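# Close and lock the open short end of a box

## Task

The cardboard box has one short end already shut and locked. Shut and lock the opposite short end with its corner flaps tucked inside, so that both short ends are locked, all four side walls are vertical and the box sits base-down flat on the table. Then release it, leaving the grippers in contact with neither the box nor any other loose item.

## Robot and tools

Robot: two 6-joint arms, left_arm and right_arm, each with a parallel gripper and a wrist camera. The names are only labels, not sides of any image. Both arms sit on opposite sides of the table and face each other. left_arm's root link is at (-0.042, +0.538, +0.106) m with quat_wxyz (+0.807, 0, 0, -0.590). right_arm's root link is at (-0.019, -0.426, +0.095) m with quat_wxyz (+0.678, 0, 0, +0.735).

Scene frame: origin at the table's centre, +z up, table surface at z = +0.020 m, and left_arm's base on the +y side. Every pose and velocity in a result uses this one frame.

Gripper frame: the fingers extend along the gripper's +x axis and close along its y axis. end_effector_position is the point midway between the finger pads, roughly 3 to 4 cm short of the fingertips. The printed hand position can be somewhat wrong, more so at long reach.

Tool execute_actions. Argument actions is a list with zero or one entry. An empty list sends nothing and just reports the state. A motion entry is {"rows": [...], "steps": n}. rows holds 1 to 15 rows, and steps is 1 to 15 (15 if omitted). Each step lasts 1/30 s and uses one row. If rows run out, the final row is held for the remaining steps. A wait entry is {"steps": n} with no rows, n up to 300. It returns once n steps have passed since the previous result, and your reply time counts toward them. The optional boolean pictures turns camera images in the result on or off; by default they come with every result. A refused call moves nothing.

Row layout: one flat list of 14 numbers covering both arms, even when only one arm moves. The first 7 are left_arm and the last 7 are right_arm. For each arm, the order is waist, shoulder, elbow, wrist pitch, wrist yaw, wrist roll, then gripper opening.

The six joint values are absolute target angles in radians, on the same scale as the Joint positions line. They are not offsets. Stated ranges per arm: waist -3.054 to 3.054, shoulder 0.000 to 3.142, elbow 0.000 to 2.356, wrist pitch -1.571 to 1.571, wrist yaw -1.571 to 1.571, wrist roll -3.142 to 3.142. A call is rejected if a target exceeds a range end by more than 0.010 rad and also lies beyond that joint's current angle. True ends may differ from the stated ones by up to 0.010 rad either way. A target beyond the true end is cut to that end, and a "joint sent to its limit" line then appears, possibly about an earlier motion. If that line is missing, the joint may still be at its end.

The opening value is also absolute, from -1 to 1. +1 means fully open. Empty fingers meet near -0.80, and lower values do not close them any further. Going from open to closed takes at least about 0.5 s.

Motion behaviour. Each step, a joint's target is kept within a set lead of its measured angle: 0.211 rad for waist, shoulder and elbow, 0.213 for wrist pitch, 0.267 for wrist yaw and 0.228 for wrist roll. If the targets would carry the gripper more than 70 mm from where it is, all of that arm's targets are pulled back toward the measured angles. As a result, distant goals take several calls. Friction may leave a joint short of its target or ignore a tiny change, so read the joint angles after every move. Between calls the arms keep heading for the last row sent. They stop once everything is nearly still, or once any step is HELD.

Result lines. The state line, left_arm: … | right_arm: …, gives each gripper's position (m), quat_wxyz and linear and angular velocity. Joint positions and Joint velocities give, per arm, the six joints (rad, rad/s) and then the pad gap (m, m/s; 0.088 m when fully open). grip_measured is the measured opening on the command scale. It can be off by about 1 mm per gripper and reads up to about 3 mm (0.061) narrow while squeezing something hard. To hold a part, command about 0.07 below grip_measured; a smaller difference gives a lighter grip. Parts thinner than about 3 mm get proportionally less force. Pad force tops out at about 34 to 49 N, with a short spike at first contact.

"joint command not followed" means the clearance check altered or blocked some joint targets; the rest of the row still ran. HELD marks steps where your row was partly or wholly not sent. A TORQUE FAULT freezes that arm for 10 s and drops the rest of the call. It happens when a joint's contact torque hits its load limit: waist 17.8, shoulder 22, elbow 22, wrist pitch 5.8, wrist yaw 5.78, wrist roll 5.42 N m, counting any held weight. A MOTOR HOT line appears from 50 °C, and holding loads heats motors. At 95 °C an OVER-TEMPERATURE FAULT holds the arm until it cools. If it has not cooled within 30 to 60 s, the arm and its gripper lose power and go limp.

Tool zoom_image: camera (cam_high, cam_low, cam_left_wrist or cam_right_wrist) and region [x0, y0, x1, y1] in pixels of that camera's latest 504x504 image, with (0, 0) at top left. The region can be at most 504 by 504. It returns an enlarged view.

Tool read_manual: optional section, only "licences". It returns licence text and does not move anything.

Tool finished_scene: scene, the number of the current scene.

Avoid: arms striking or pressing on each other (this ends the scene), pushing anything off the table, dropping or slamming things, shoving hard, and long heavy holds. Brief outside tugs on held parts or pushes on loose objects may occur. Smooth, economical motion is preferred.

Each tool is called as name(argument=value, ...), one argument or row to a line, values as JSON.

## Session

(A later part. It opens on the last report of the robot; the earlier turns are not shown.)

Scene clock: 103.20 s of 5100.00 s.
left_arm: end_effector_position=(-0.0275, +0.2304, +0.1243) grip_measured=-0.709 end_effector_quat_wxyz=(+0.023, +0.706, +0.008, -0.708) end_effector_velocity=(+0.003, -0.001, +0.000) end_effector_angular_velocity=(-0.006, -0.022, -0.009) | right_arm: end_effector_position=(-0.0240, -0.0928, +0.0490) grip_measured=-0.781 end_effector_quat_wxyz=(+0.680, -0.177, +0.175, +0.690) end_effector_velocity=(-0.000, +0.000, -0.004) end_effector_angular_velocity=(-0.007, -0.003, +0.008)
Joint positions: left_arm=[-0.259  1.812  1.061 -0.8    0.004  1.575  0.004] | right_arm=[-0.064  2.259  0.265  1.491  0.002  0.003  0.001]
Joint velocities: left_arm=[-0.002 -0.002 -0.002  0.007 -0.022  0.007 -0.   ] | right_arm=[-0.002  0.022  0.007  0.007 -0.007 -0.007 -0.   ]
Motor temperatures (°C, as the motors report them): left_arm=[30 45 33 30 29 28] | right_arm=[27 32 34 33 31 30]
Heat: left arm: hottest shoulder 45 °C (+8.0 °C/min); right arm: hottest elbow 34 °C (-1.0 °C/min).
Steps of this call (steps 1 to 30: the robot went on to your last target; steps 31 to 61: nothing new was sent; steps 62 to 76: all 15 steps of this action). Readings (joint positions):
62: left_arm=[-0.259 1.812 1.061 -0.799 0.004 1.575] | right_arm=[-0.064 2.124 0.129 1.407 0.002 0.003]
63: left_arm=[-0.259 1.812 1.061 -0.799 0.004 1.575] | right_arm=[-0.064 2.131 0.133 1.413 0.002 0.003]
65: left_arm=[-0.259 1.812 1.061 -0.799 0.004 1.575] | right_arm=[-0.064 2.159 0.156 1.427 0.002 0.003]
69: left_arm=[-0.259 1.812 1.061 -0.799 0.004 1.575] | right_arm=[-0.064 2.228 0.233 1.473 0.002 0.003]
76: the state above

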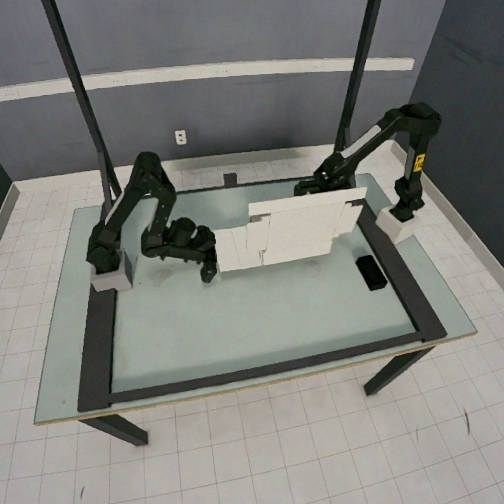

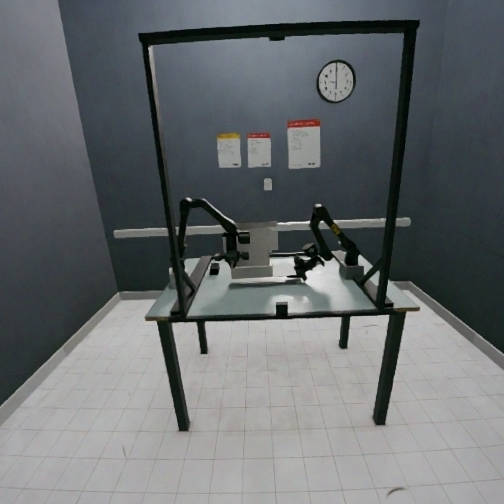

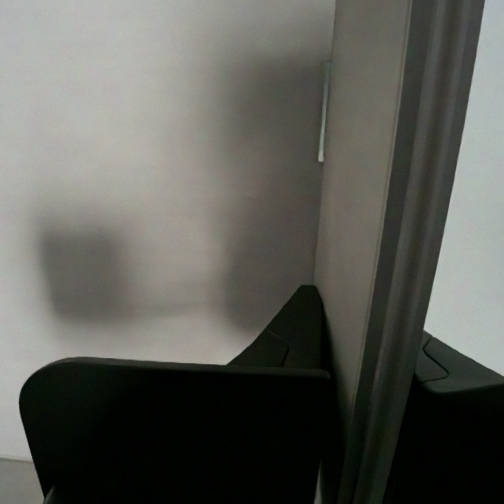

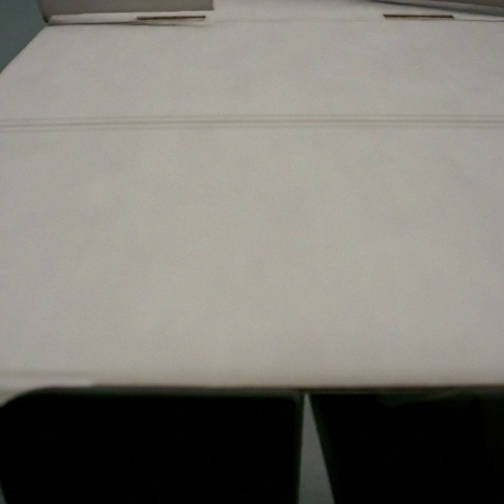

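execute_actions(
  actions=[
    {"rows": [[-0.257,1.82,1.05,-0.785,0,1.571,-0.78,-0.06,2.27,0.271,1.495,0,0,-0.8],[-0.257,1.83,1.043,-0.77,0,1.571,-0.78,-0.06,2.27,0.271,1.495,0,0,-0.8],[-0.257,1.84,1.037,-0.753,0,1.571,-0.78,-0.06,2.27,0.271,1.495,0,0,-0.8],[-0.257,1.85,1.03,-0.737,0,1.571,-0.78,-0.06,2.27,0.271,1.495,0,0,-0.8],[-0.257,1.86,1.024,-0.72,0,1.571,-0.78,-0.06,2.27,0.271,1.495,0,0,-0.8],[-0.257,1.87,1.017,-0.70,0,1.571,-0.78,-0.06,2.27,0.271,1.495,0,0,-0.8],[-0.257,1.88,1.011,-0.685,0,1.571,-0.78,-0.06,2.27,0.271,1.495,0,0,-0.8],[-0.257,1.89,1.004,-0.67,0,1.571,-0.78,-0.06,2.27,0.271,1.495,0,0,-0.8],[-0.257,1.90,0.998,-0.653,0,1.571,-0.78,-0.06,2.27,0.271,1.495,0,0,-0.8],[-0.257,1.91,0.992,-0.637,0,1.571,-0.78,-0.06,2.27,0.271,1.495,0,0,-0.8],[-0.257,1.917,0.986,-0.62,0,1.571,-0.78,-0.06,2.27,0.271,1.495,0,0,-0.8]], "steps": 15},
  ],
)

zoom_image(
  camera="cam_low",
  region=[200, 200, 360, 300],
)

Scene clock: 108.00 s of 5100.00 s.
left_arm: end_effector_position=(-0.0273, +0.2261, +0.0850) grip_measured=-0.709 end_effector_quat_wxyz=(+0.028, +0.706, +0.004, -0.708) end_effector_velocity=(+0.000, -0.001, -0.019) end_effector_angular_velocity=(-0.017, -0.008, +0.005) | right_arm: end_effector_position=(-0.0242, -0.0931, +0.0476) grip_measured=-0.781 end_effector_quat_wxyz=(+0.679, -0.178, +0.177, +0.690) end_effector_velocity=(-0.002, -0.001, -0.001) end_effector_angular_velocity=(-0.007, +0.004, +0.020)
Joint positions: left_arm=[-0.259  1.903  0.996 -0.63   0.004  1.575  0.004] | right_arm=[-0.063  2.264  0.266  1.492  0.002  0.003  0.001]
Joint velocities: left_arm=[-0.002  0.037 -0.042  0.095 -0.007 -0.007 -0.   ] | right_arm=[-0.002 -0.002 -0.002 -0.007 -0.022 -0.007 -0.   ]
Motor temperatures (°C, as the motors report them): left_arm=[30 45 33 30 29 28] | right_arm=[27 32 33 33 31 30]
Heat: left arm: hottest shoulder 45 °C (+7.0 °C/min); right arm: hottest elbow 33 °C (-2.0 °C/min).
Steps of this call (steps 1 to 15: the robot went on to your last target; steps 16 to 90: nothing new was sent; then 1.30 s passed at rest; steps 91 to 105: all 15 steps of this action). Readings (joint positions):
91: left_arm=[-0.259 1.812 1.060 -0.800 0.004 1.575] | right_arm=[-0.064 2.261 0.266 1.492 0.002 0.003]
92: left_arm=[-0.259 1.812 1.058 -0.797 0.004 1.575] | right_arm=[-0.064 2.261 0.266 1.492 0.002 0.003]
94: left_arm=[-0.259 1.818 1.050 -0.778 0.004 1.575] | right_arm=[-0.064 2.261 0.266 1.492 0.002 0.003]
98: left_arm=[-0.259 1.854 1.024 -0.715 0.004 1.575] | right_arm=[-0.063 2.264 0.266 1.492 0.002 0.003]
105: the state above

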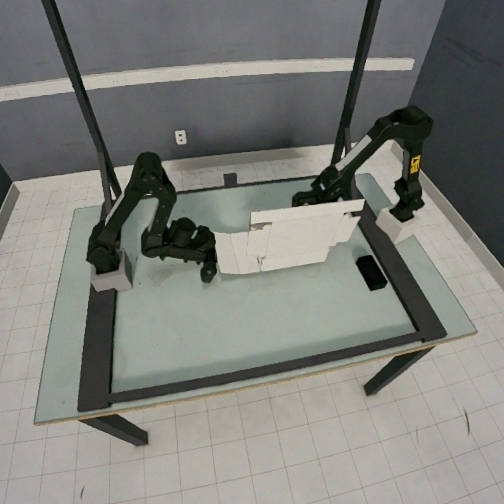

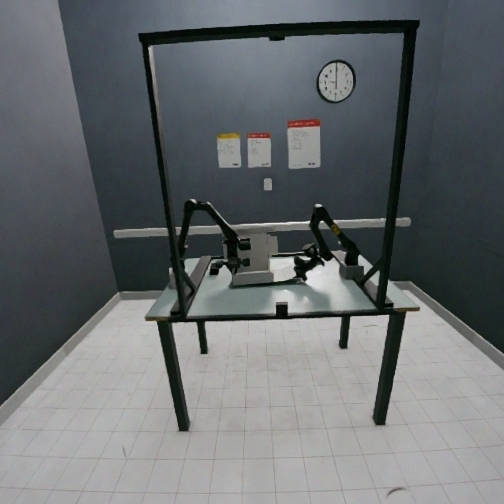

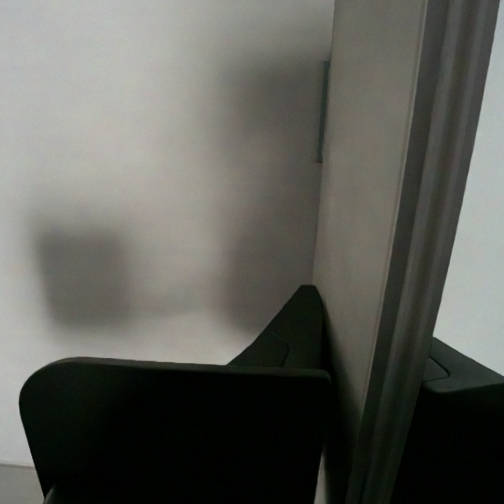

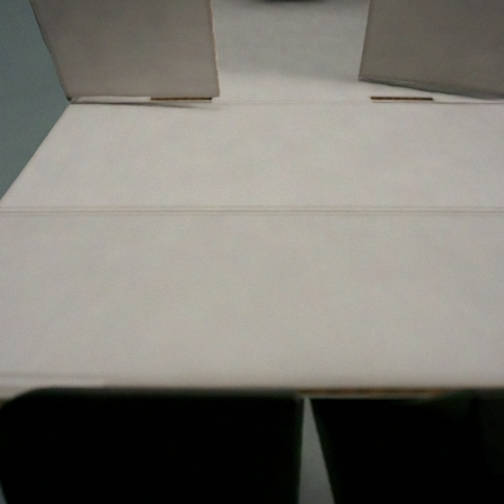

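Region (200, 200, 360, 300) of cam_low's 504x504 image, scaled by 3.150, with more detail than that image has; it fills the top 315 rows of this view, and the rest is white.

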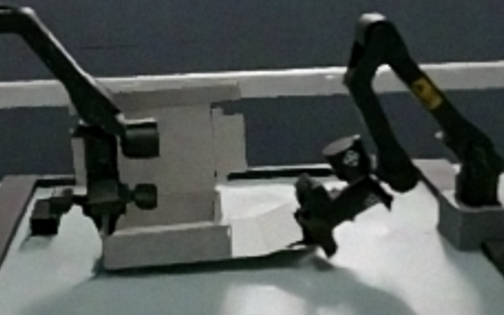

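execute_actions(
  actions=[
    {"rows": [[-0.257,1.92,0.986,-0.63,0,1.571,-0.78,-0.06,2.24,0.275,1.46,0,0,-0.8],[-0.257,1.92,0.986,-0.64,0,1.571,-0.78,-0.06,2.21,0.279,1.43,0,0,-0.8],[-0.257,1.92,0.986,-0.65,0,1.571,-0.78,-0.06,2.18,0.283,1.395,0,0,-0.8],[-0.257,1.92,0.986,-0.66,0,1.571,-0.78,-0.06,2.15,0.287,1.36,0,0,-0.8],[-0.257,1.92,0.986,-0.66,0,1.571,-0.78,-0.06,2.12,0.29,1.33,0,0,-0.8],[-0.257,1.92,0.986,-0.66,0,1.571,-0.78,-0.06,2.09,0.294,1.295,0,0,-0.8],[-0.257,1.92,0.986,-0.66,0,1.571,-0.78,-0.06,2.06,0.298,1.26,0,0,-0.8],[-0.257,1.92,0.986,-0.66,0,1.571,-0.78,-0.06,2.03,0.301,1.23,0,0,-0.8],[-0.257,1.92,0.986,-0.66,0,1.571,-0.78,-0.06,2.0,0.304,1.195,0,0,-0.8],[-0.257,1.92,0.986,-0.66,0,1.571,-0.78,-0.06,1.97,0.308,1.165,0,0,-0.8],[-0.257,1.92,0.986,-0.66,0,1.571,-0.78,-0.06,1.943,0.311,1.132,0,0,-0.8]], "steps": 15},
  ],
)

zoom_image(
  camera="cam_low",
  region=[200, 200, 360, 300],
)

Scene clock: 113.23 s of 5100.00 s.
left_arm: end_effector_position=(-0.0276, +0.2323, +0.0831) grip_measured=-0.709 end_effector_quat_wxyz=(+0.018, +0.706, +0.013, -0.708) end_effector_velocity=(+0.004, +0.002, +0.000) end_effector_angular_velocity=(+0.008, -0.021, +0.025) | right_arm: end_effector_position=(-0.0244, -0.0802, +0.0810) grip_measured=-0.781 end_effector_quat_wxyz=(+0.677, -0.186, +0.185, +0.688) end_effector_velocity=(+0.001, -0.002, +0.008) end_effector_angular_velocity=(-0.056, -0.016, +0.010)
Joint positions: left_arm=[-0.259  1.907  0.993 -0.651  0.004  1.575  0.004] | right_arm=[-0.063  1.972  0.297  1.144  0.002  0.003  0.001]
Joint velocities: left_arm=[ 0.002 -0.002 -0.002 -0.007 -0.022 -0.022  0.   ] | right_arm=[-0.007 -0.129  0.012 -0.198 -0.007 -0.022  0.   ]
Motor temperatures (°C, as the motors report them): left_arm=[30 44 33 30 29 28] | right_arm=[27 32 33 33 31 30]
Heat: left arm: hottest shoulder 44 °C (+5.0 °C/min); right arm: hottest elbow 33 °C (-2.0 °C/min).
Steps of this call (steps 1 to 15: the robot went on to your last target; steps 16 to 90: nothing new was sent; then 1.73 s passed at rest; steps 91 to 105: all 15 steps of this action). Readings (joint positions):
91: left_arm=[-0.259 1.905 0.994 -0.622 0.004 1.575] | right_arm=[-0.063 2.264 0.266 1.490 0.002 0.003]
92: left_arm=[-0.259 1.906 0.994 -0.622 0.004 1.575] | right_arm=[-0.063 2.258 0.267 1.473 0.002 0.003]
94: left_arm=[-0.259 1.907 0.994 -0.633 0.004 1.575] | right_arm=[-0.063 2.228 0.271 1.426 0.002 0.003]
98: left_arm=[-0.259 1.907 0.993 -0.648 0.004 1.575] | right_arm=[-0.063 2.121 0.284 1.308 0.002 0.003]
105: the state above

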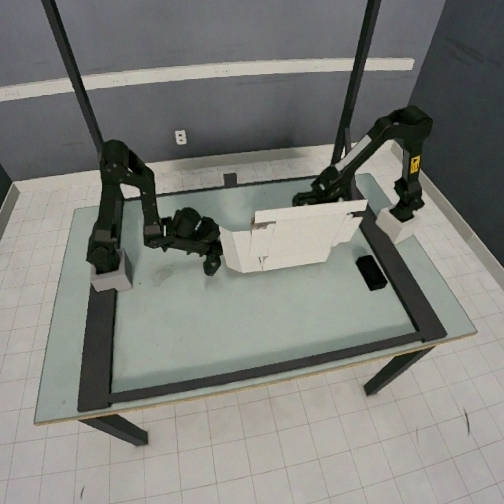

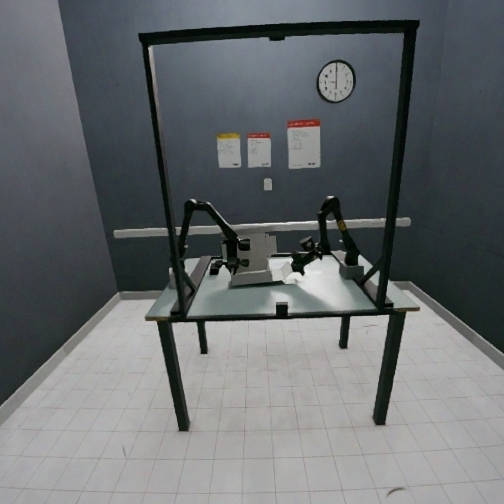

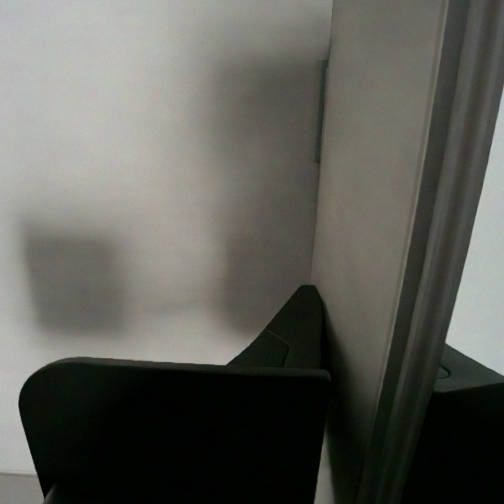

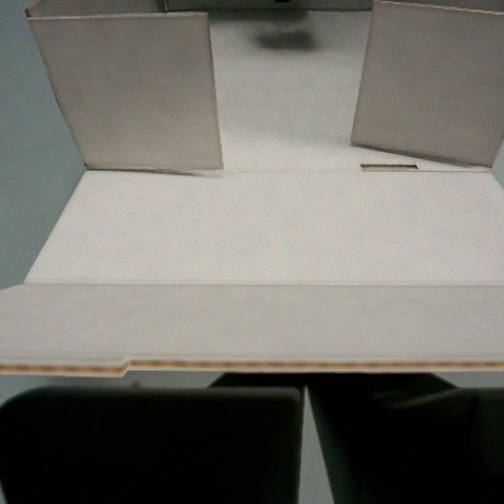

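Region (200, 200, 360, 300) of cam_low's 504x504 image, scaled by 3.150, with more detail than that image has; it fills the top 315 rows of this view, and the rest is white.

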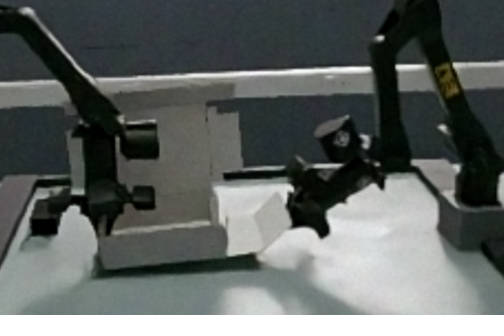

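execute_actions(
  actions=[
    {"rows": [[-0.257,1.92,0.986,-0.64,0,1.571,-0.78,-0.06,2.0,0.27,1.19,0,0,-0.8],[-0.257,1.92,0.986,-0.64,0,1.571,-0.78,-0.06,2.03,0.24,1.24,0,0,-0.8],[-0.257,1.92,0.986,-0.64,0,1.571,-0.78,-0.06,2.05,0.21,1.28,0,0,-0.8],[-0.257,1.92,0.986,-0.64,0,1.571,-0.78,-0.06,2.07,0.18,1.32,0,0,-0.8],[-0.257,1.92,0.986,-0.64,0,1.571,-0.78,-0.06,2.08,0.15,1.35,0,0,-0.8],[-0.257,1.92,0.986,-0.64,0,1.571,-0.78,-0.06,2.08,0.124,1.36,0,0,-0.8],[-0.257,1.92,0.986,-0.64,0,1.571,-0.78,-0.06,2.08,0.124,1.36,0,0,-0.8],[-0.257,1.92,0.986,-0.64,0,1.571,-0.78,-0.06,2.08,0.124,1.36,0,0,-0.8],[-0.257,1.92,0.986,-0.64,0,1.571,-0.78,-0.06,2.03,0.124,1.29,0,0,-0.8],[-0.257,1.92,0.986,-0.64,0,1.571,-0.78,-0.06,1.98,0.124,1.22,0,0,-0.8],[-0.257,1.92,0.986,-0.64,0,1.571,-0.78,-0.06,1.93,0.124,1.15,0,0,-0.8],[-0.257,1.92,0.986,-0.64,0,1.571,-0.78,-0.06,1.88,0.13,1.08,0,0,-0.8],[-0.257,1.92,0.986,-0.64,0,1.571,-0.78,-0.06,1.83,0.135,1.01,0,0,-0.8],[-0.257,1.92,0.986,-0.64,0,1.571,-0.78,-0.06,1.78,0.14,0.94,0,0,-0.8],[-0.257,1.92,0.986,-0.64,0,1.571,-0.78,-0.06,1.70,0.15,0.85,0,0,-0.8]], "steps": 15},
  ],
  pictures=false,
)

execute_actions(
  actions=[
    {"rows": [[-0.257,1.92,0.986,-0.64,0,1.571,-0.78,-0.05,1.66,0.17,0.78,0,0,-0.8],[-0.257,1.92,0.986,-0.64,0,1.571,-0.78,-0.04,1.62,0.19,0.71,0,0,-0.8],[-0.257,1.92,0.986,-0.64,0,1.571,-0.78,-0.03,1.58,0.21,0.64,0,0,-0.8],[-0.257,1.92,0.986,-0.64,0,1.571,-0.78,-0.02,1.55,0.24,0.57,0,0,-0.8],[-0.257,1.92,0.986,-0.64,0,1.571,-0.78,-0.01,1.52,0.27,0.5,0,0,-0.8],[-0.257,1.92,0.986,-0.64,0,1.571,-0.78,0.0,1.49,0.30,0.43,0,0,-0.8],[-0.257,1.92,0.986,-0.64,0,1.571,-0.78,0.016,1.46,0.33,0.36,0,0,-0.8],[-0.257,1.92,0.986,-0.64,0,1.571,-0.78,0.016,1.43,0.36,0.29,0,0,-0.8],[-0.257,1.92,0.986,-0.64,0,1.571,-0.78,0.016,1.40,0.39,0.22,0,0,-0.8],[-0.257,1.92,0.986,-0.64,0,1.571,-0.78,0.016,1.37,0.42,0.15,0,0,-0.8],[-0.257,1.92,0.986,-0.64,0,1.571,-0.78,0.016,1.35,0.45,0.08,0,0,-0.8],[-0.257,1.92,0.986,-0.64,0,1.571,-0.78,0.016,1.32,0.475,0.0,0,0,-0.8],[-0.257,1.92,0.986,-0.64,0,1.571,-0.78,0.016,1.30,0.497,-0.095,0,0,-0.8]], "steps": 15},
  ],
  pictures=false,
)

execute_actions(
  actions=[
    {"rows": [[-0.257,1.92,0.986,-0.64,0,1.571,-0.78,0.016,1.34,0.53,-0.09,0,0,-0.8],[-0.257,1.92,0.986,-0.64,0,1.571,-0.78,0.016,1.38,0.565,-0.08,0,0,-0.8],[-0.257,1.92,0.986,-0.64,0,1.571,-0.78,0.016,1.43,0.60,-0.07,0,0,-0.8],[-0.257,1.92,0.986,-0.64,0,1.571,-0.78,0.016,1.47,0.635,-0.065,0,0,-0.8],[-0.257,1.92,0.986,-0.64,0,1.571,-0.78,0.016,1.51,0.67,-0.055,0,0,-0.8],[-0.257,1.92,0.986,-0.64,0,1.571,-0.78,0.016,1.56,0.705,-0.05,0,0,-0.8],[-0.257,1.92,0.986,-0.64,0,1.571,-0.78,0.016,1.60,0.74,-0.04,0,0,-0.8],[-0.257,1.92,0.986,-0.64,0,1.571,-0.78,0.016,1.64,0.775,-0.03,0,0,-0.8],[-0.257,1.92,0.986,-0.64,0,1.571,-0.78,0.016,1.685,0.81,-0.025,0,0,-0.8],[-0.257,1.92,0.986,-0.64,0,1.571,-0.78,0.016,1.727,0.844,-0.017,0,0,-0.8]], "steps": 15},
  ],
)

Scene clock: 126.33 s of 5100.00 s.
left_arm: end_effector_position=(-0.0275, +0.2319, +0.0809) grip_measured=-0.709 end_effector_quat_wxyz=(+0.018, +0.706, +0.013, -0.708) end_effector_velocity=(+0.000, +0.001, -0.001) end_effector_angular_velocity=(-0.002, -0.007, +0.020) | right_arm: end_effector_position=(-0.0233, -0.1396, +0.0625) grip_measured=-0.781 end_effector_quat_wxyz=(+0.661, -0.238, +0.235, +0.671) end_effector_velocity=(-0.000, -0.018, +0.120) end_effector_angular_velocity=(-0.213, +0.007, -0.001)
Joint positions: left_arm=[-0.259  1.913  0.991 -0.641  0.004  1.575  0.004] | right_arm=[-0.063  1.858  0.135  1.041  0.002  0.003  0.001]
Joint velocities: left_arm=[-0.002 -0.002 -0.007  0.007 -0.007 -0.022 -0.   ] | right_arm=[-0.002 -1.6    0.056 -1.868 -0.007  0.007 -0.   ]
Motor temperatures (°C, as the motors report them): left_arm=[30 42 33 30 29 28] | right_arm=[27 34 33 35 31 30]
Heat: left arm: hottest shoulder 42 °C (+0.0 °C/min); right arm: hottest wrist pitch 35 °C (+0.0 °C/min).
Steps of this call (steps 1 to 30: the robot went on to your last target; steps 31 to 90: nothing new was sent; then 9.60 s passed at rest; steps 91 to 105: all 15 steps of this action). Readings (joint positions):
91: left_arm=[-0.259 1.907 0.993 -0.651 0.004 1.575] | right_arm=[-0.063 1.965 0.296 1.132 0.002 0.003]
92: left_arm=[-0.259 1.907 0.993 -0.648 0.004 1.575] | right_arm=[-0.063 1.976 0.287 1.160 0.002 0.003]
94: left_arm=[-0.259 1.907 0.993 -0.640 0.004 1.575] | right_arm=[-0.063 2.010 0.252 1.229 0.002 0.003]
98: left_arm=[-0.259 1.912 0.991 -0.641 0.004 1.575] | right_arm=[-0.063 2.062 0.155 1.322 0.002 0.003]
105: the state above

Scene clock: 126.83 s of 5100.00 s.
left_arm: end_effector_position=(-0.0275, +0.2319, +0.0809) grip_measured=-0.709 end_effector_quat_wxyz=(+0.018, +0.706, +0.013, -0.708) end_effector_velocity=(+0.000, +0.003, -0.001) end_effector_angular_velocity=(+0.013, -0.007, +0.005) | right_arm: end_effector_position=(-0.0486, -0.0986, +0.1661) grip_measured=-0.781 end_effector_quat_wxyz=(+0.633, -0.254, +0.233, +0.693) end_effector_velocity=(+0.001, -0.050, +0.093) end_effector_angular_velocity=(-0.513, -0.048, +0.018)
Joint positions: left_arm=[-0.259  1.913  0.991 -0.641  0.004  1.575  0.004] | right_arm=[0.011 1.331 0.466 0.162 0.002 0.003 0.001]
Joint velocities: left_arm=[-0.002  0.002 -0.002 -0.007 -0.007 -0.007 -0.   ] | right_arm=[ 0.007 -0.505  0.525 -1.546 -0.007 -0.007 -0.   ]
Motor temperatures (°C, as the motors report them): left_arm=[30 42 33 30 29 28] | right_arm=[27 34 33 35 31 30]
Heat: left arm: hottest shoulder 42 °C (+0.0 °C/min); right arm: hottest wrist pitch 35 °C (+0.0 °C/min).
Steps of this call (steps 1 to 15: all 15 steps of this action). Readings (joint positions):
1: left_arm=[-0.259 1.913 0.991 -0.641 0.004 1.575] | right_arm=[-0.063 1.805 0.138 0.979 0.002 0.003]
2: left_arm=[-0.259 1.913 0.991 -0.641 0.004 1.575] | right_arm=[-0.060 1.754 0.144 0.920 0.002 0.003]
4: left_arm=[-0.259 1.913 0.991 -0.641 0.004 1.575] | right_arm=[-0.047 1.662 0.175 0.802 0.002 0.003]
8: left_arm=[-0.259 1.913 0.991 -0.641 0.004 1.575] | right_arm=[-0.008 1.521 0.278 0.564 0.002 0.003]
15: the state above

Scene clock: 127.33 s of 5100.00 s.
left_arm: end_effector_position=(-0.0275, +0.2319, +0.0809) grip_measured=-0.709 end_effector_quat_wxyz=(+0.018, +0.706, +0.013, -0.708) end_effector_velocity=(+0.000, +0.000, +0.001) end_effector_angular_velocity=(+0.003, -0.007, +0.005) | right_arm: end_effector_position=(-0.0548, -0.0336, +0.1385) grip_measured=-0.781 end_effector_quat_wxyz=(+0.608, -0.321, +0.293, +0.665) end_effector_velocity=(-0.002, +0.016, -0.023) end_effector_angular_velocity=(-0.052, +0.005, -0.004)
Joint positions: left_arm=[-0.259  1.913  0.991 -0.641  0.004  1.575  0.004] | right_arm=[ 0.012  1.706  0.825 -0.018  0.002  0.003  0.001]
Joint velocities: left_arm=[-0.002 -0.002  0.002 -0.007 -0.007 -0.007 -0.   ] | right_arm=[-0.002  0.129  0.071  0.007 -0.007  0.007  0.   ]
Motor temperatures (°C, as the motors report them): left_arm=[30 42 33 30 29 28] | right_arm=[27 34 33 35 31 30]
Heat: left arm: hottest shoulder 42 °C (-1.0 °C/min); right arm: hottest wrist pitch 35 °C (+0.0 °C/min).
Steps of this call (steps 1 to 15: all 15 steps of this action). Readings (joint positions):
1: left_arm=[-0.259 1.913 0.991 -0.641 0.004 1.575] | right_arm=[0.011 1.321 0.484 0.106 0.002 0.003]
2: left_arm=[-0.259 1.913 0.991 -0.641 0.004 1.575] | right_arm=[0.011 1.324 0.504 0.050 0.002 0.003]
4: left_arm=[-0.259 1.913 0.991 -0.641 0.004 1.575] | right_arm=[0.011 1.372 0.548 -0.020 0.002 0.003]
8: left_arm=[-0.259 1.913 0.991 -0.641 0.004 1.575] | right_arm=[0.012 1.530 0.672 -0.041 0.002 0.003]
15: the state above

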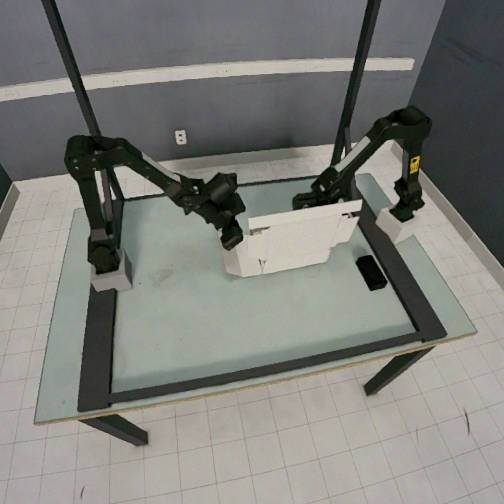

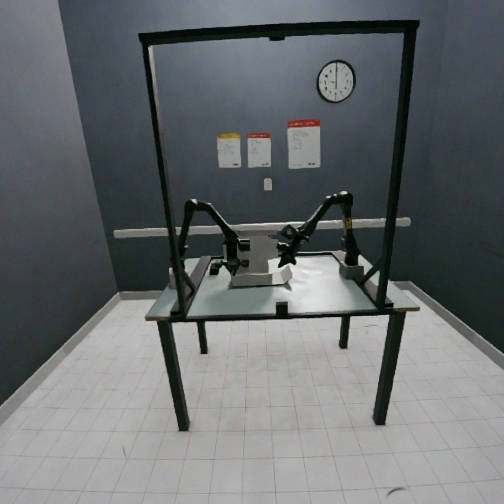

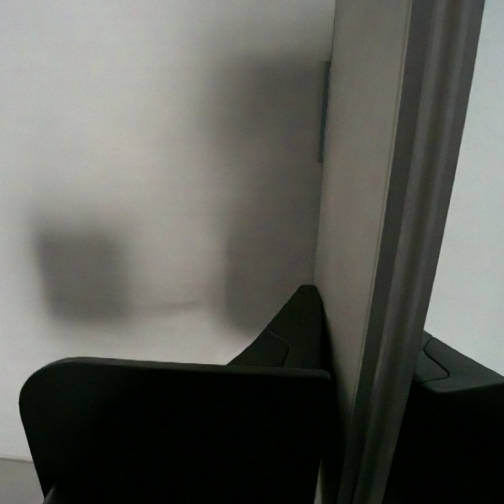

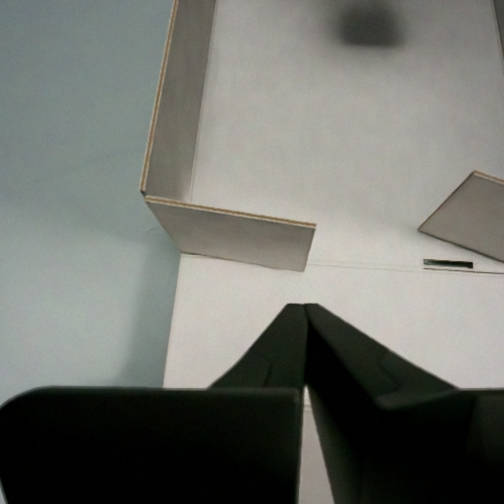

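execute_actions(
  actions=[
    {"rows": [[-0.257,1.92,0.986,-0.64,0,1.571,-0.78,0.03,1.75,0.835,0.02,0,0,-0.8],[-0.257,1.92,0.986,-0.64,0,1.571,-0.78,0.04,1.78,0.82,0.06,0,0,-0.8],[-0.257,1.92,0.986,-0.64,0,1.571,-0.78,0.055,1.81,0.81,0.10,0,0,-0.8],[-0.257,1.92,0.986,-0.64,0,1.571,-0.78,0.055,1.84,0.795,0.14,0,0,-0.8],[-0.257,1.92,0.986,-0.64,0,1.571,-0.78,0.055,1.865,0.785,0.18,0,0,-0.8],[-0.257,1.92,0.986,-0.64,0,1.571,-0.78,0.055,1.89,0.77,0.22,0,0,-0.8],[-0.257,1.92,0.986,-0.64,0,1.571,-0.78,0.055,1.912,0.761,0.251,0,0,-0.8]], "steps": 14},
  ],
  pictures=false,
)

execute_actions(
  actions=[
    {"rows": [[-0.257,1.92,0.986,-0.64,0,1.571,-0.78,0.055,1.924,0.78,0.244,0,0,-0.8],[-0.257,1.92,0.986,-0.64,0,1.571,-0.78,0.055,1.936,0.80,0.236,0,0,-0.8],[-0.257,1.92,0.986,-0.64,0,1.571,-0.78,0.055,1.948,0.82,0.229,0,0,-0.8],[-0.257,1.92,0.986,-0.64,0,1.571,-0.78,0.055,1.96,0.84,0.221,0,0,-0.8],[-0.257,1.92,0.986,-0.64,0,1.571,-0.78,0.055,1.972,0.86,0.214,0,0,-0.8],[-0.257,1.92,0.986,-0.64,0,1.571,-0.78,0.055,1.984,0.88,0.207,0,0,-0.8],[-0.257,1.92,0.986,-0.64,0,1.571,-0.78,0.055,1.996,0.90,0.2,0,0,-0.8],[-0.257,1.92,0.986,-0.64,0,1.571,-0.78,0.055,2.008,0.916,0.192,0,0,-0.8]], "steps": 15},
  ],
)

Scene clock: 131.47 s of 5100.00 s.
left_arm: end_effector_position=(-0.0275, +0.2319, +0.0809) grip_measured=-0.709 end_effector_quat_wxyz=(+0.018, +0.706, +0.013, -0.708) end_effector_velocity=(+0.003, +0.000, +0.001) end_effector_angular_velocity=(+0.004, -0.022, +0.005) | right_arm: end_effector_position=(-0.0717, -0.0298, +0.0793) grip_measured=-0.781 end_effector_quat_wxyz=(+0.594, -0.326, +0.286, +0.677) end_effector_velocity=(-0.004, +0.030, +0.025) end_effector_angular_velocity=(+0.183, +0.017, +0.019)
Joint positions: left_arm=[-0.259  1.913  0.991 -0.641  0.004  1.575  0.004] | right_arm=[0.053 1.906 0.765 0.243 0.002 0.003 0.001]
Joint velocities: left_arm=[-0.002 -0.002  0.002 -0.007 -0.022 -0.007 -0.   ] | right_arm=[-0.002 -0.002 -0.002  0.183 -0.007 -0.022 -0.   ]
Motor temperatures (°C, as the motors report them): left_arm=[30 41 33 30 29 28] | right_arm=[27 34 34 35 31 30]
Heat: left arm: hottest shoulder 41 °C (-2.0 °C/min); right arm: hottest wrist pitch 35 °C (+0.0 °C/min).
Steps of this call (steps 1 to 30: the robot went on to your last target; steps 31 to 90: nothing new was sent; then 0.67 s passed at rest; steps 91 to 104: all 14 steps of this action). Readings (joint positions):
91: left_arm=[-0.259 1.913 0.991 -0.641 0.004 1.575] | right_arm=[0.012 1.718 0.833 -0.015 0.002 0.003]
92: left_arm=[-0.259 1.913 0.991 -0.641 0.004 1.575] | right_arm=[0.015 1.727 0.833 0.003 0.002 0.003]
94: left_arm=[-0.259 1.913 0.991 -0.641 0.004 1.575] | right_arm=[0.029 1.761 0.831 0.064 0.002 0.003]
98: left_arm=[-0.259 1.913 0.991 -0.641 0.004 1.575] | right_arm=[0.052 1.857 0.794 0.191 0.002 0.003]
104: the state above

Scene clock: 131.97 s of 5100.00 s.
left_arm: end_effector_position=(-0.0276, +0.2328, +0.0806) grip_measured=-0.709 end_effector_quat_wxyz=(+0.017, +0.706, +0.014, -0.708) end_effector_velocity=(+0.000, +0.002, +0.000) end_effector_angular_velocity=(+0.008, -0.007, -0.010) | right_arm: end_effector_position=(-0.0758, +0.0007, +0.0779) grip_measured=-0.781 end_effector_quat_wxyz=(+0.594, -0.327, +0.287, +0.677) end_effector_velocity=(-0.000, +0.002, -0.005) end_effector_angular_velocity=(-0.012, -0.000, +0.008)
Joint positions: left_arm=[-0.259  1.913  0.989 -0.643  0.004  1.575  0.004] | right_arm=[0.053 1.995 0.901 0.194 0.002 0.003 0.001]
Joint velocities: left_arm=[-0.002 -0.002 -0.002 -0.007 -0.007  0.007 -0.   ] | right_arm=[-0.002  0.022  0.017 -0.007 -0.007 -0.007  0.   ]
Motor temperatures (°C, as the motors report them): left_arm=[30 41 33 30 29 28] | right_arm=[27 34 34 35 31 30]
Heat: left arm: hottest shoulder 41 °C (-2.0 °C/min); right arm: hottest wrist pitch 35 °C (+0.0 °C/min).
Steps of this call (steps 1 to 15: all 15 steps of this action). Readings (joint positions):
1: left_arm=[-0.259 1.913 0.991 -0.641 0.004 1.575] | right_arm=[0.053 1.906 0.766 0.246 0.002 0.003]
2: left_arm=[-0.259 1.913 0.991 -0.641 0.004 1.575] | right_arm=[0.053 1.907 0.770 0.246 0.002 0.003]
4: left_arm=[-0.259 1.913 0.991 -0.641 0.004 1.575] | right_arm=[0.053 1.921 0.790 0.236 0.002 0.003]
8: left_arm=[-0.259 1.913 0.991 -0.641 0.004 1.575] | right_arm=[0.053 1.968 0.858 0.212 0.002 0.003]
15: the state above

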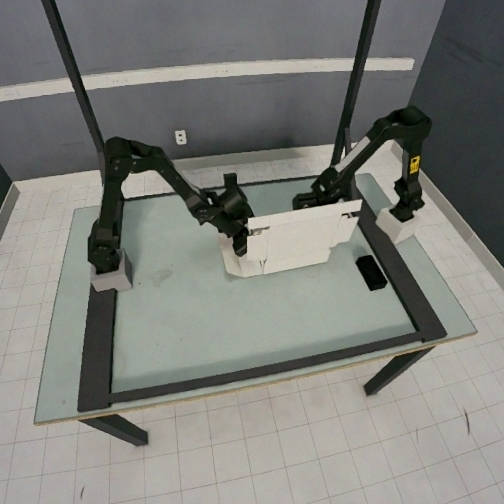

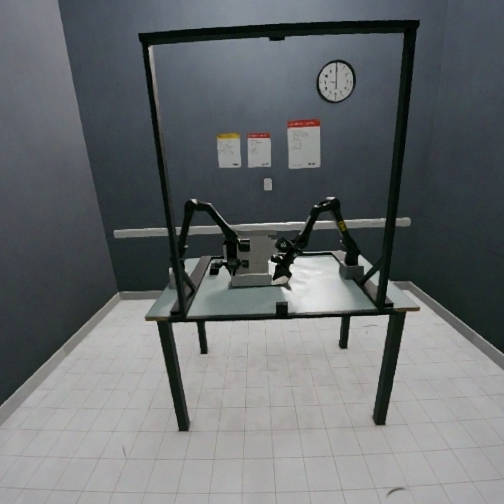

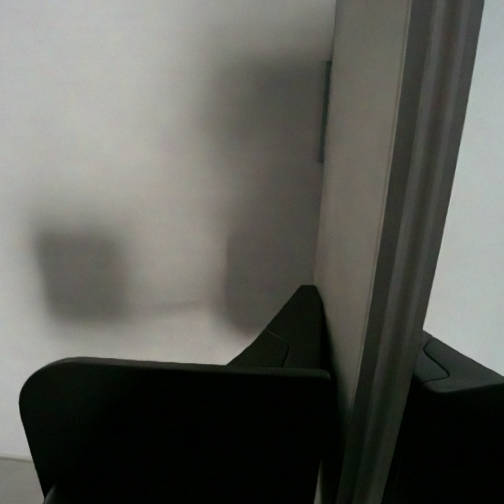

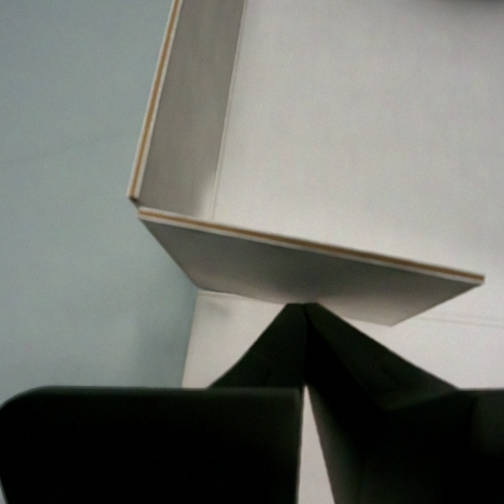

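execute_actions(
  actions=[
    {"rows": [[-0.257,1.92,0.986,-0.64,0,1.571,-0.78,0.055,2.02,0.935,0.185,0,0,-0.8],[-0.257,1.92,0.986,-0.64,0,1.571,-0.78,0.055,2.03,0.955,0.178,0,0,-0.8],[-0.257,1.92,0.986,-0.64,0,1.571,-0.78,0.055,2.04,0.97,0.172,0,0,-0.8]], "steps": 12},
  ],
)

Scene clock: 134.00 s of 5100.00 s.
left_arm: end_effector_position=(-0.0277, +0.2353, +0.0794) grip_measured=-0.709 end_effector_quat_wxyz=(+0.014, +0.706, +0.017, -0.708) end_effector_velocity=(-0.001, +0.000, +0.001) end_effector_angular_velocity=(+0.003, -0.007, -0.015) | right_arm: end_effector_position=(-0.0771, +0.0106, +0.0759) grip_measured=-0.781 end_effector_quat_wxyz=(+0.593, -0.329, +0.289, +0.676) end_effector_velocity=(+0.002, -0.000, -0.001) end_effector_angular_velocity=(-0.006, -0.011, -0.001)
Joint positions: left_arm=[-0.259  1.914  0.985 -0.646  0.004  1.575  0.004] | right_arm=[0.053 2.029 0.952 0.169 0.002 0.003 0.001]
Joint velocities: left_arm=[-0.007 -0.002  0.002 -0.007 -0.007  0.007 -0.   ] | right_arm=[-0.002  0.002  0.002 -0.007  0.007 -0.007 -0.   ]
Motor temperatures (°C, as the motors report them): left_arm=[30 41 33 30 29 28] | right_arm=[27 34 34 34 31 30]
Heat: left arm: hottest shoulder 41 °C (-2.0 °C/min); right arm: hottest shoulder 34 °C (-1.0 °C/min).
Steps of this call (steps 1 to 15: the robot went on to your last target; steps 16 to 49: nothing new was sent; steps 50 to 61: all 12 steps of this action). Readings (joint positions):
50: left_arm=[-0.259 1.913 0.989 -0.643 0.004 1.575] | right_arm=[0.053 1.998 0.905 0.189 0.002 0.003]
51: left_arm=[-0.259 1.913 0.989 -0.644 0.004 1.575] | right_arm=[0.053 2.002 0.912 0.184 0.002 0.003]
53: left_arm=[-0.259 1.913 0.986 -0.646 0.004 1.575] | right_arm=[0.053 2.016 0.933 0.176 0.002 0.003]
57: left_arm=[-0.259 1.914 0.985 -0.646 0.004 1.575] | right_arm=[0.053 2.028 0.950 0.170 0.002 0.003]
61: the state above

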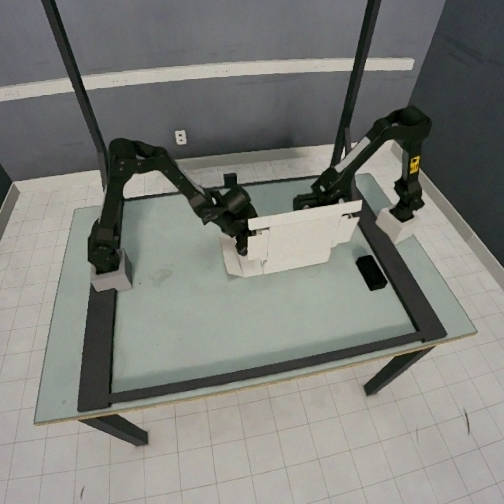

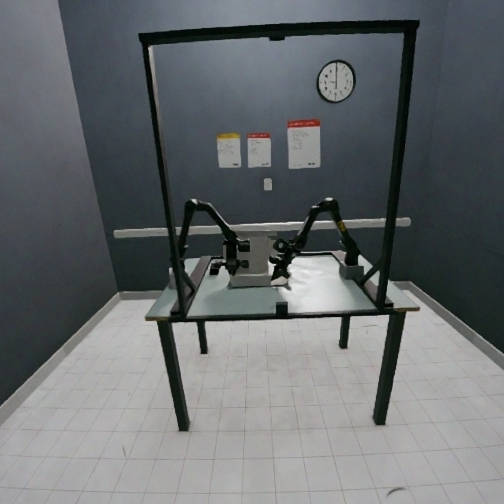

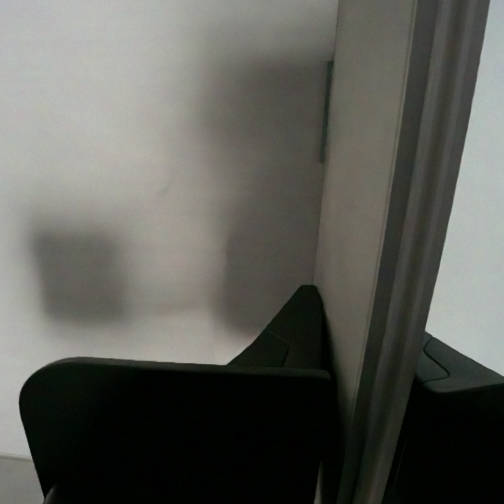

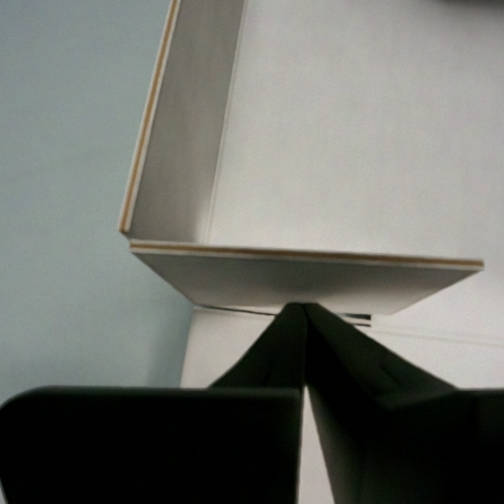

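A bit more for spring-back.

execute_actions(
  actions=[
    {"rows": [[-0.257,1.92,0.986,-0.64,0,1.571,-0.78,0.055,2.05,0.985,0.165,0,0,-0.8],[-0.257,1.92,0.986,-0.64,0,1.571,-0.78,0.055,2.056,0.997,0.162,0,0,-0.8]], "steps": 10},
  ],
  pictures=false,
)

execute_actions(
  actions=[
    {"rows": [[-0.257,1.92,0.986,-0.64,0,1.571,-0.78,0.055,2.0,0.92,0.19,0,0,-0.8],[-0.257,1.92,0.986,-0.64,0,1.571,-0.78,0.055,1.96,0.86,0.2,0,0,-0.8],[-0.257,1.92,0.986,-0.64,0,1.571,-0.78,0.055,1.92,0.82,0.2,0,0,-0.8],[-0.257,1.92,0.986,-0.64,0,1.571,-0.78,0.05,1.88,0.81,0.17,0,0,-0.8],[-0.257,1.92,0.986,-0.64,0,1.571,-0.78,0.04,1.84,0.81,0.13,0,0,-0.8],[-0.257,1.92,0.986,-0.64,0,1.571,-0.78,0.03,1.80,0.82,0.08,0,0,-0.8],[-0.257,1.92,0.986,-0.64,0,1.571,-0.78,0.02,1.76,0.83,0.03,0,0,-0.8],[-0.257,1.92,0.986,-0.64,0,1.571,-0.78,0.01,1.72,0.84,-0.017,0,0,-0.8]], "steps": 15},
  ],
)

zoom_image(
  camera="cam_low",
  region=[200, 200, 360, 300],
)

Scene clock: 137.40 s of 5100.00 s.
left_arm: end_effector_position=(-0.0277, +0.2360, +0.0791) grip_measured=-0.709 end_effector_quat_wxyz=(+0.013, +0.706, +0.018, -0.708) end_effector_velocity=(+0.000, -0.001, +0.000) end_effector_angular_velocity=(-0.007, -0.008, +0.005) | right_arm: end_effector_position=(-0.0778, +0.0159, +0.0755) grip_measured=-0.781 end_effector_quat_wxyz=(+0.592, -0.330, +0.290, +0.676) end_effector_velocity=(+0.003, -0.003, -0.003) end_effector_angular_velocity=(-0.023, +0.007, -0.009)
Joint positions: left_arm=[-0.259  1.915  0.984 -0.647  0.004  1.575  0.004] | right_arm=[0.053 2.045 0.978 0.158 0.002 0.003 0.001]
Joint velocities: left_arm=[-0.002 -0.002 -0.002  0.007 -0.007 -0.007 -0.   ] | right_arm=[-0.007  0.002  0.002 -0.022 -0.007  0.007  0.   ]
Motor temperatures (°C, as the motors report them): left_arm=[30 41 33 30 29 28] | right_arm=[27 34 34 34 31 30]
Heat: left arm: hottest shoulder 41 °C (-3.0 °C/min); right arm: hottest shoulder 34 °C (-1.0 °C/min).
Steps of this call (steps 1 to 15: the robot went on to your last target; steps 16 to 90: nothing new was sent; then 0.07 s passed at rest; steps 91 to 100: all 10 steps of this action). Readings (joint positions):
91: left_arm=[-0.259 1.914 0.985 -0.646 0.004 1.575] | right_arm=[0.053 2.030 0.954 0.167 0.002 0.003]
92: left_arm=[-0.259 1.914 0.985 -0.646 0.004 1.575] | right_arm=[0.053 2.033 0.959 0.164 0.002 0.003]
94: left_arm=[-0.259 1.915 0.984 -0.647 0.004 1.575] | right_arm=[0.053 2.041 0.971 0.162 0.002 0.003]
98: left_arm=[-0.259 1.915 0.984 -0.647 0.004 1.575] | right_arm=[0.053 2.045 0.978 0.159 0.002 0.003]
100: the state above

Scene clock: 137.90 s of 5100.00 s.
left_arm: end_effector_position=(-0.0275, +0.2350, +0.0790) grip_measured=-0.709 end_effector_quat_wxyz=(+0.015, +0.706, +0.017, -0.708) end_effector_velocity=(+0.002, +0.002, +0.002) end_effector_angular_velocity=(+0.003, -0.022, -0.010) | right_arm: end_effector_position=(-0.0555, -0.0271, +0.1398) grip_measured=-0.781 end_effector_quat_wxyz=(+0.609, -0.316, +0.289, +0.667) end_effector_velocity=(+0.005, -0.031, -0.025) end_effector_angular_velocity=(-0.181, -0.027, -0.001)
Joint positions: left_arm=[-0.259  1.915  0.984 -0.642  0.004  1.574  0.004] | right_arm=[ 0.012  1.722  0.843 -0.007  0.002  0.003  0.001]
Joint velocities: left_arm=[-0.002 -0.007 -0.002 -0.007 -0.022  0.007  0.   ] | right_arm=[-0.002 -0.002 -0.002 -0.183  0.007 -0.007 -0.   ]
Motor temperatures (°C, as the motors report them): left_arm=[30 41 33 30 29 28] | right_arm=[27 35 34 34 31 30]
Heat: left arm: hottest shoulder 41 °C (-3.0 °C/min); right arm: hottest shoulder 35 °C (+0.0 °C/min).
Steps of this call (steps 1 to 15: all 15 steps of this action). Readings (joint positions):
1: left_arm=[-0.259 1.915 0.984 -0.647 0.004 1.575] | right_arm=[0.053 2.043 0.974 0.161 0.002 0.003]
2: left_arm=[-0.259 1.915 0.984 -0.647 0.004 1.575] | right_arm=[0.053 2.034 0.955 0.178 0.002 0.003]
4: left_arm=[-0.259 1.915 0.984 -0.643 0.004 1.574] | right_arm=[0.053 1.984 0.893 0.183 0.002 0.003]
8: left_arm=[-0.259 1.915 0.984 -0.642 0.004 1.574] | right_arm=[0.041 1.847 0.835 0.077 0.002 0.003]
15: the state above

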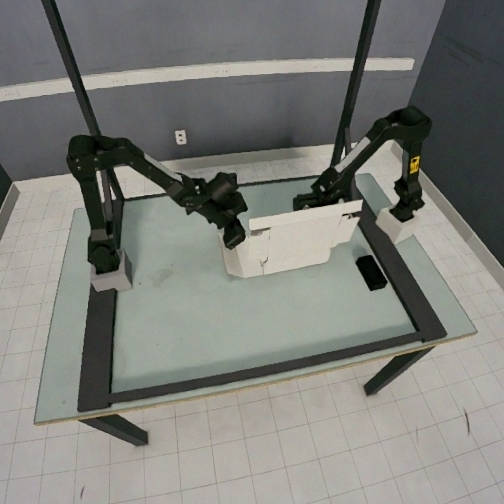

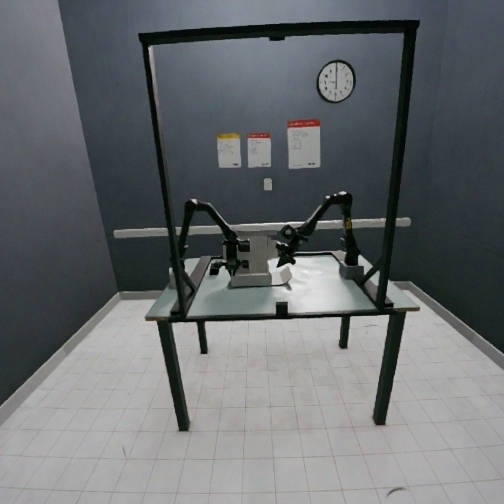

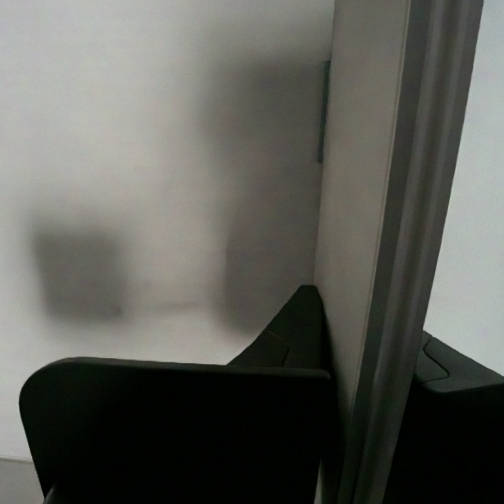

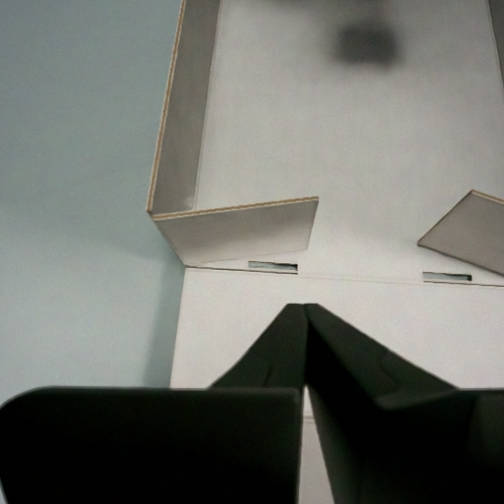

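Region (200, 200, 360, 300) of cam_low's 504x504 image, scaled by 3.150, with more detail than that image has; it fills the top 315 rows of this view, and the rest is white.

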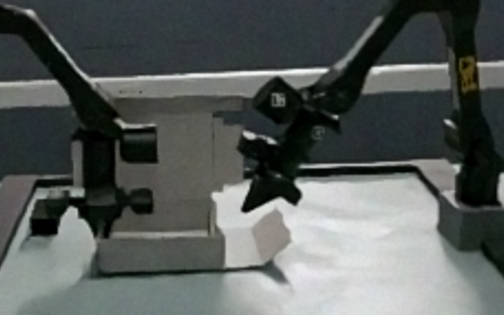

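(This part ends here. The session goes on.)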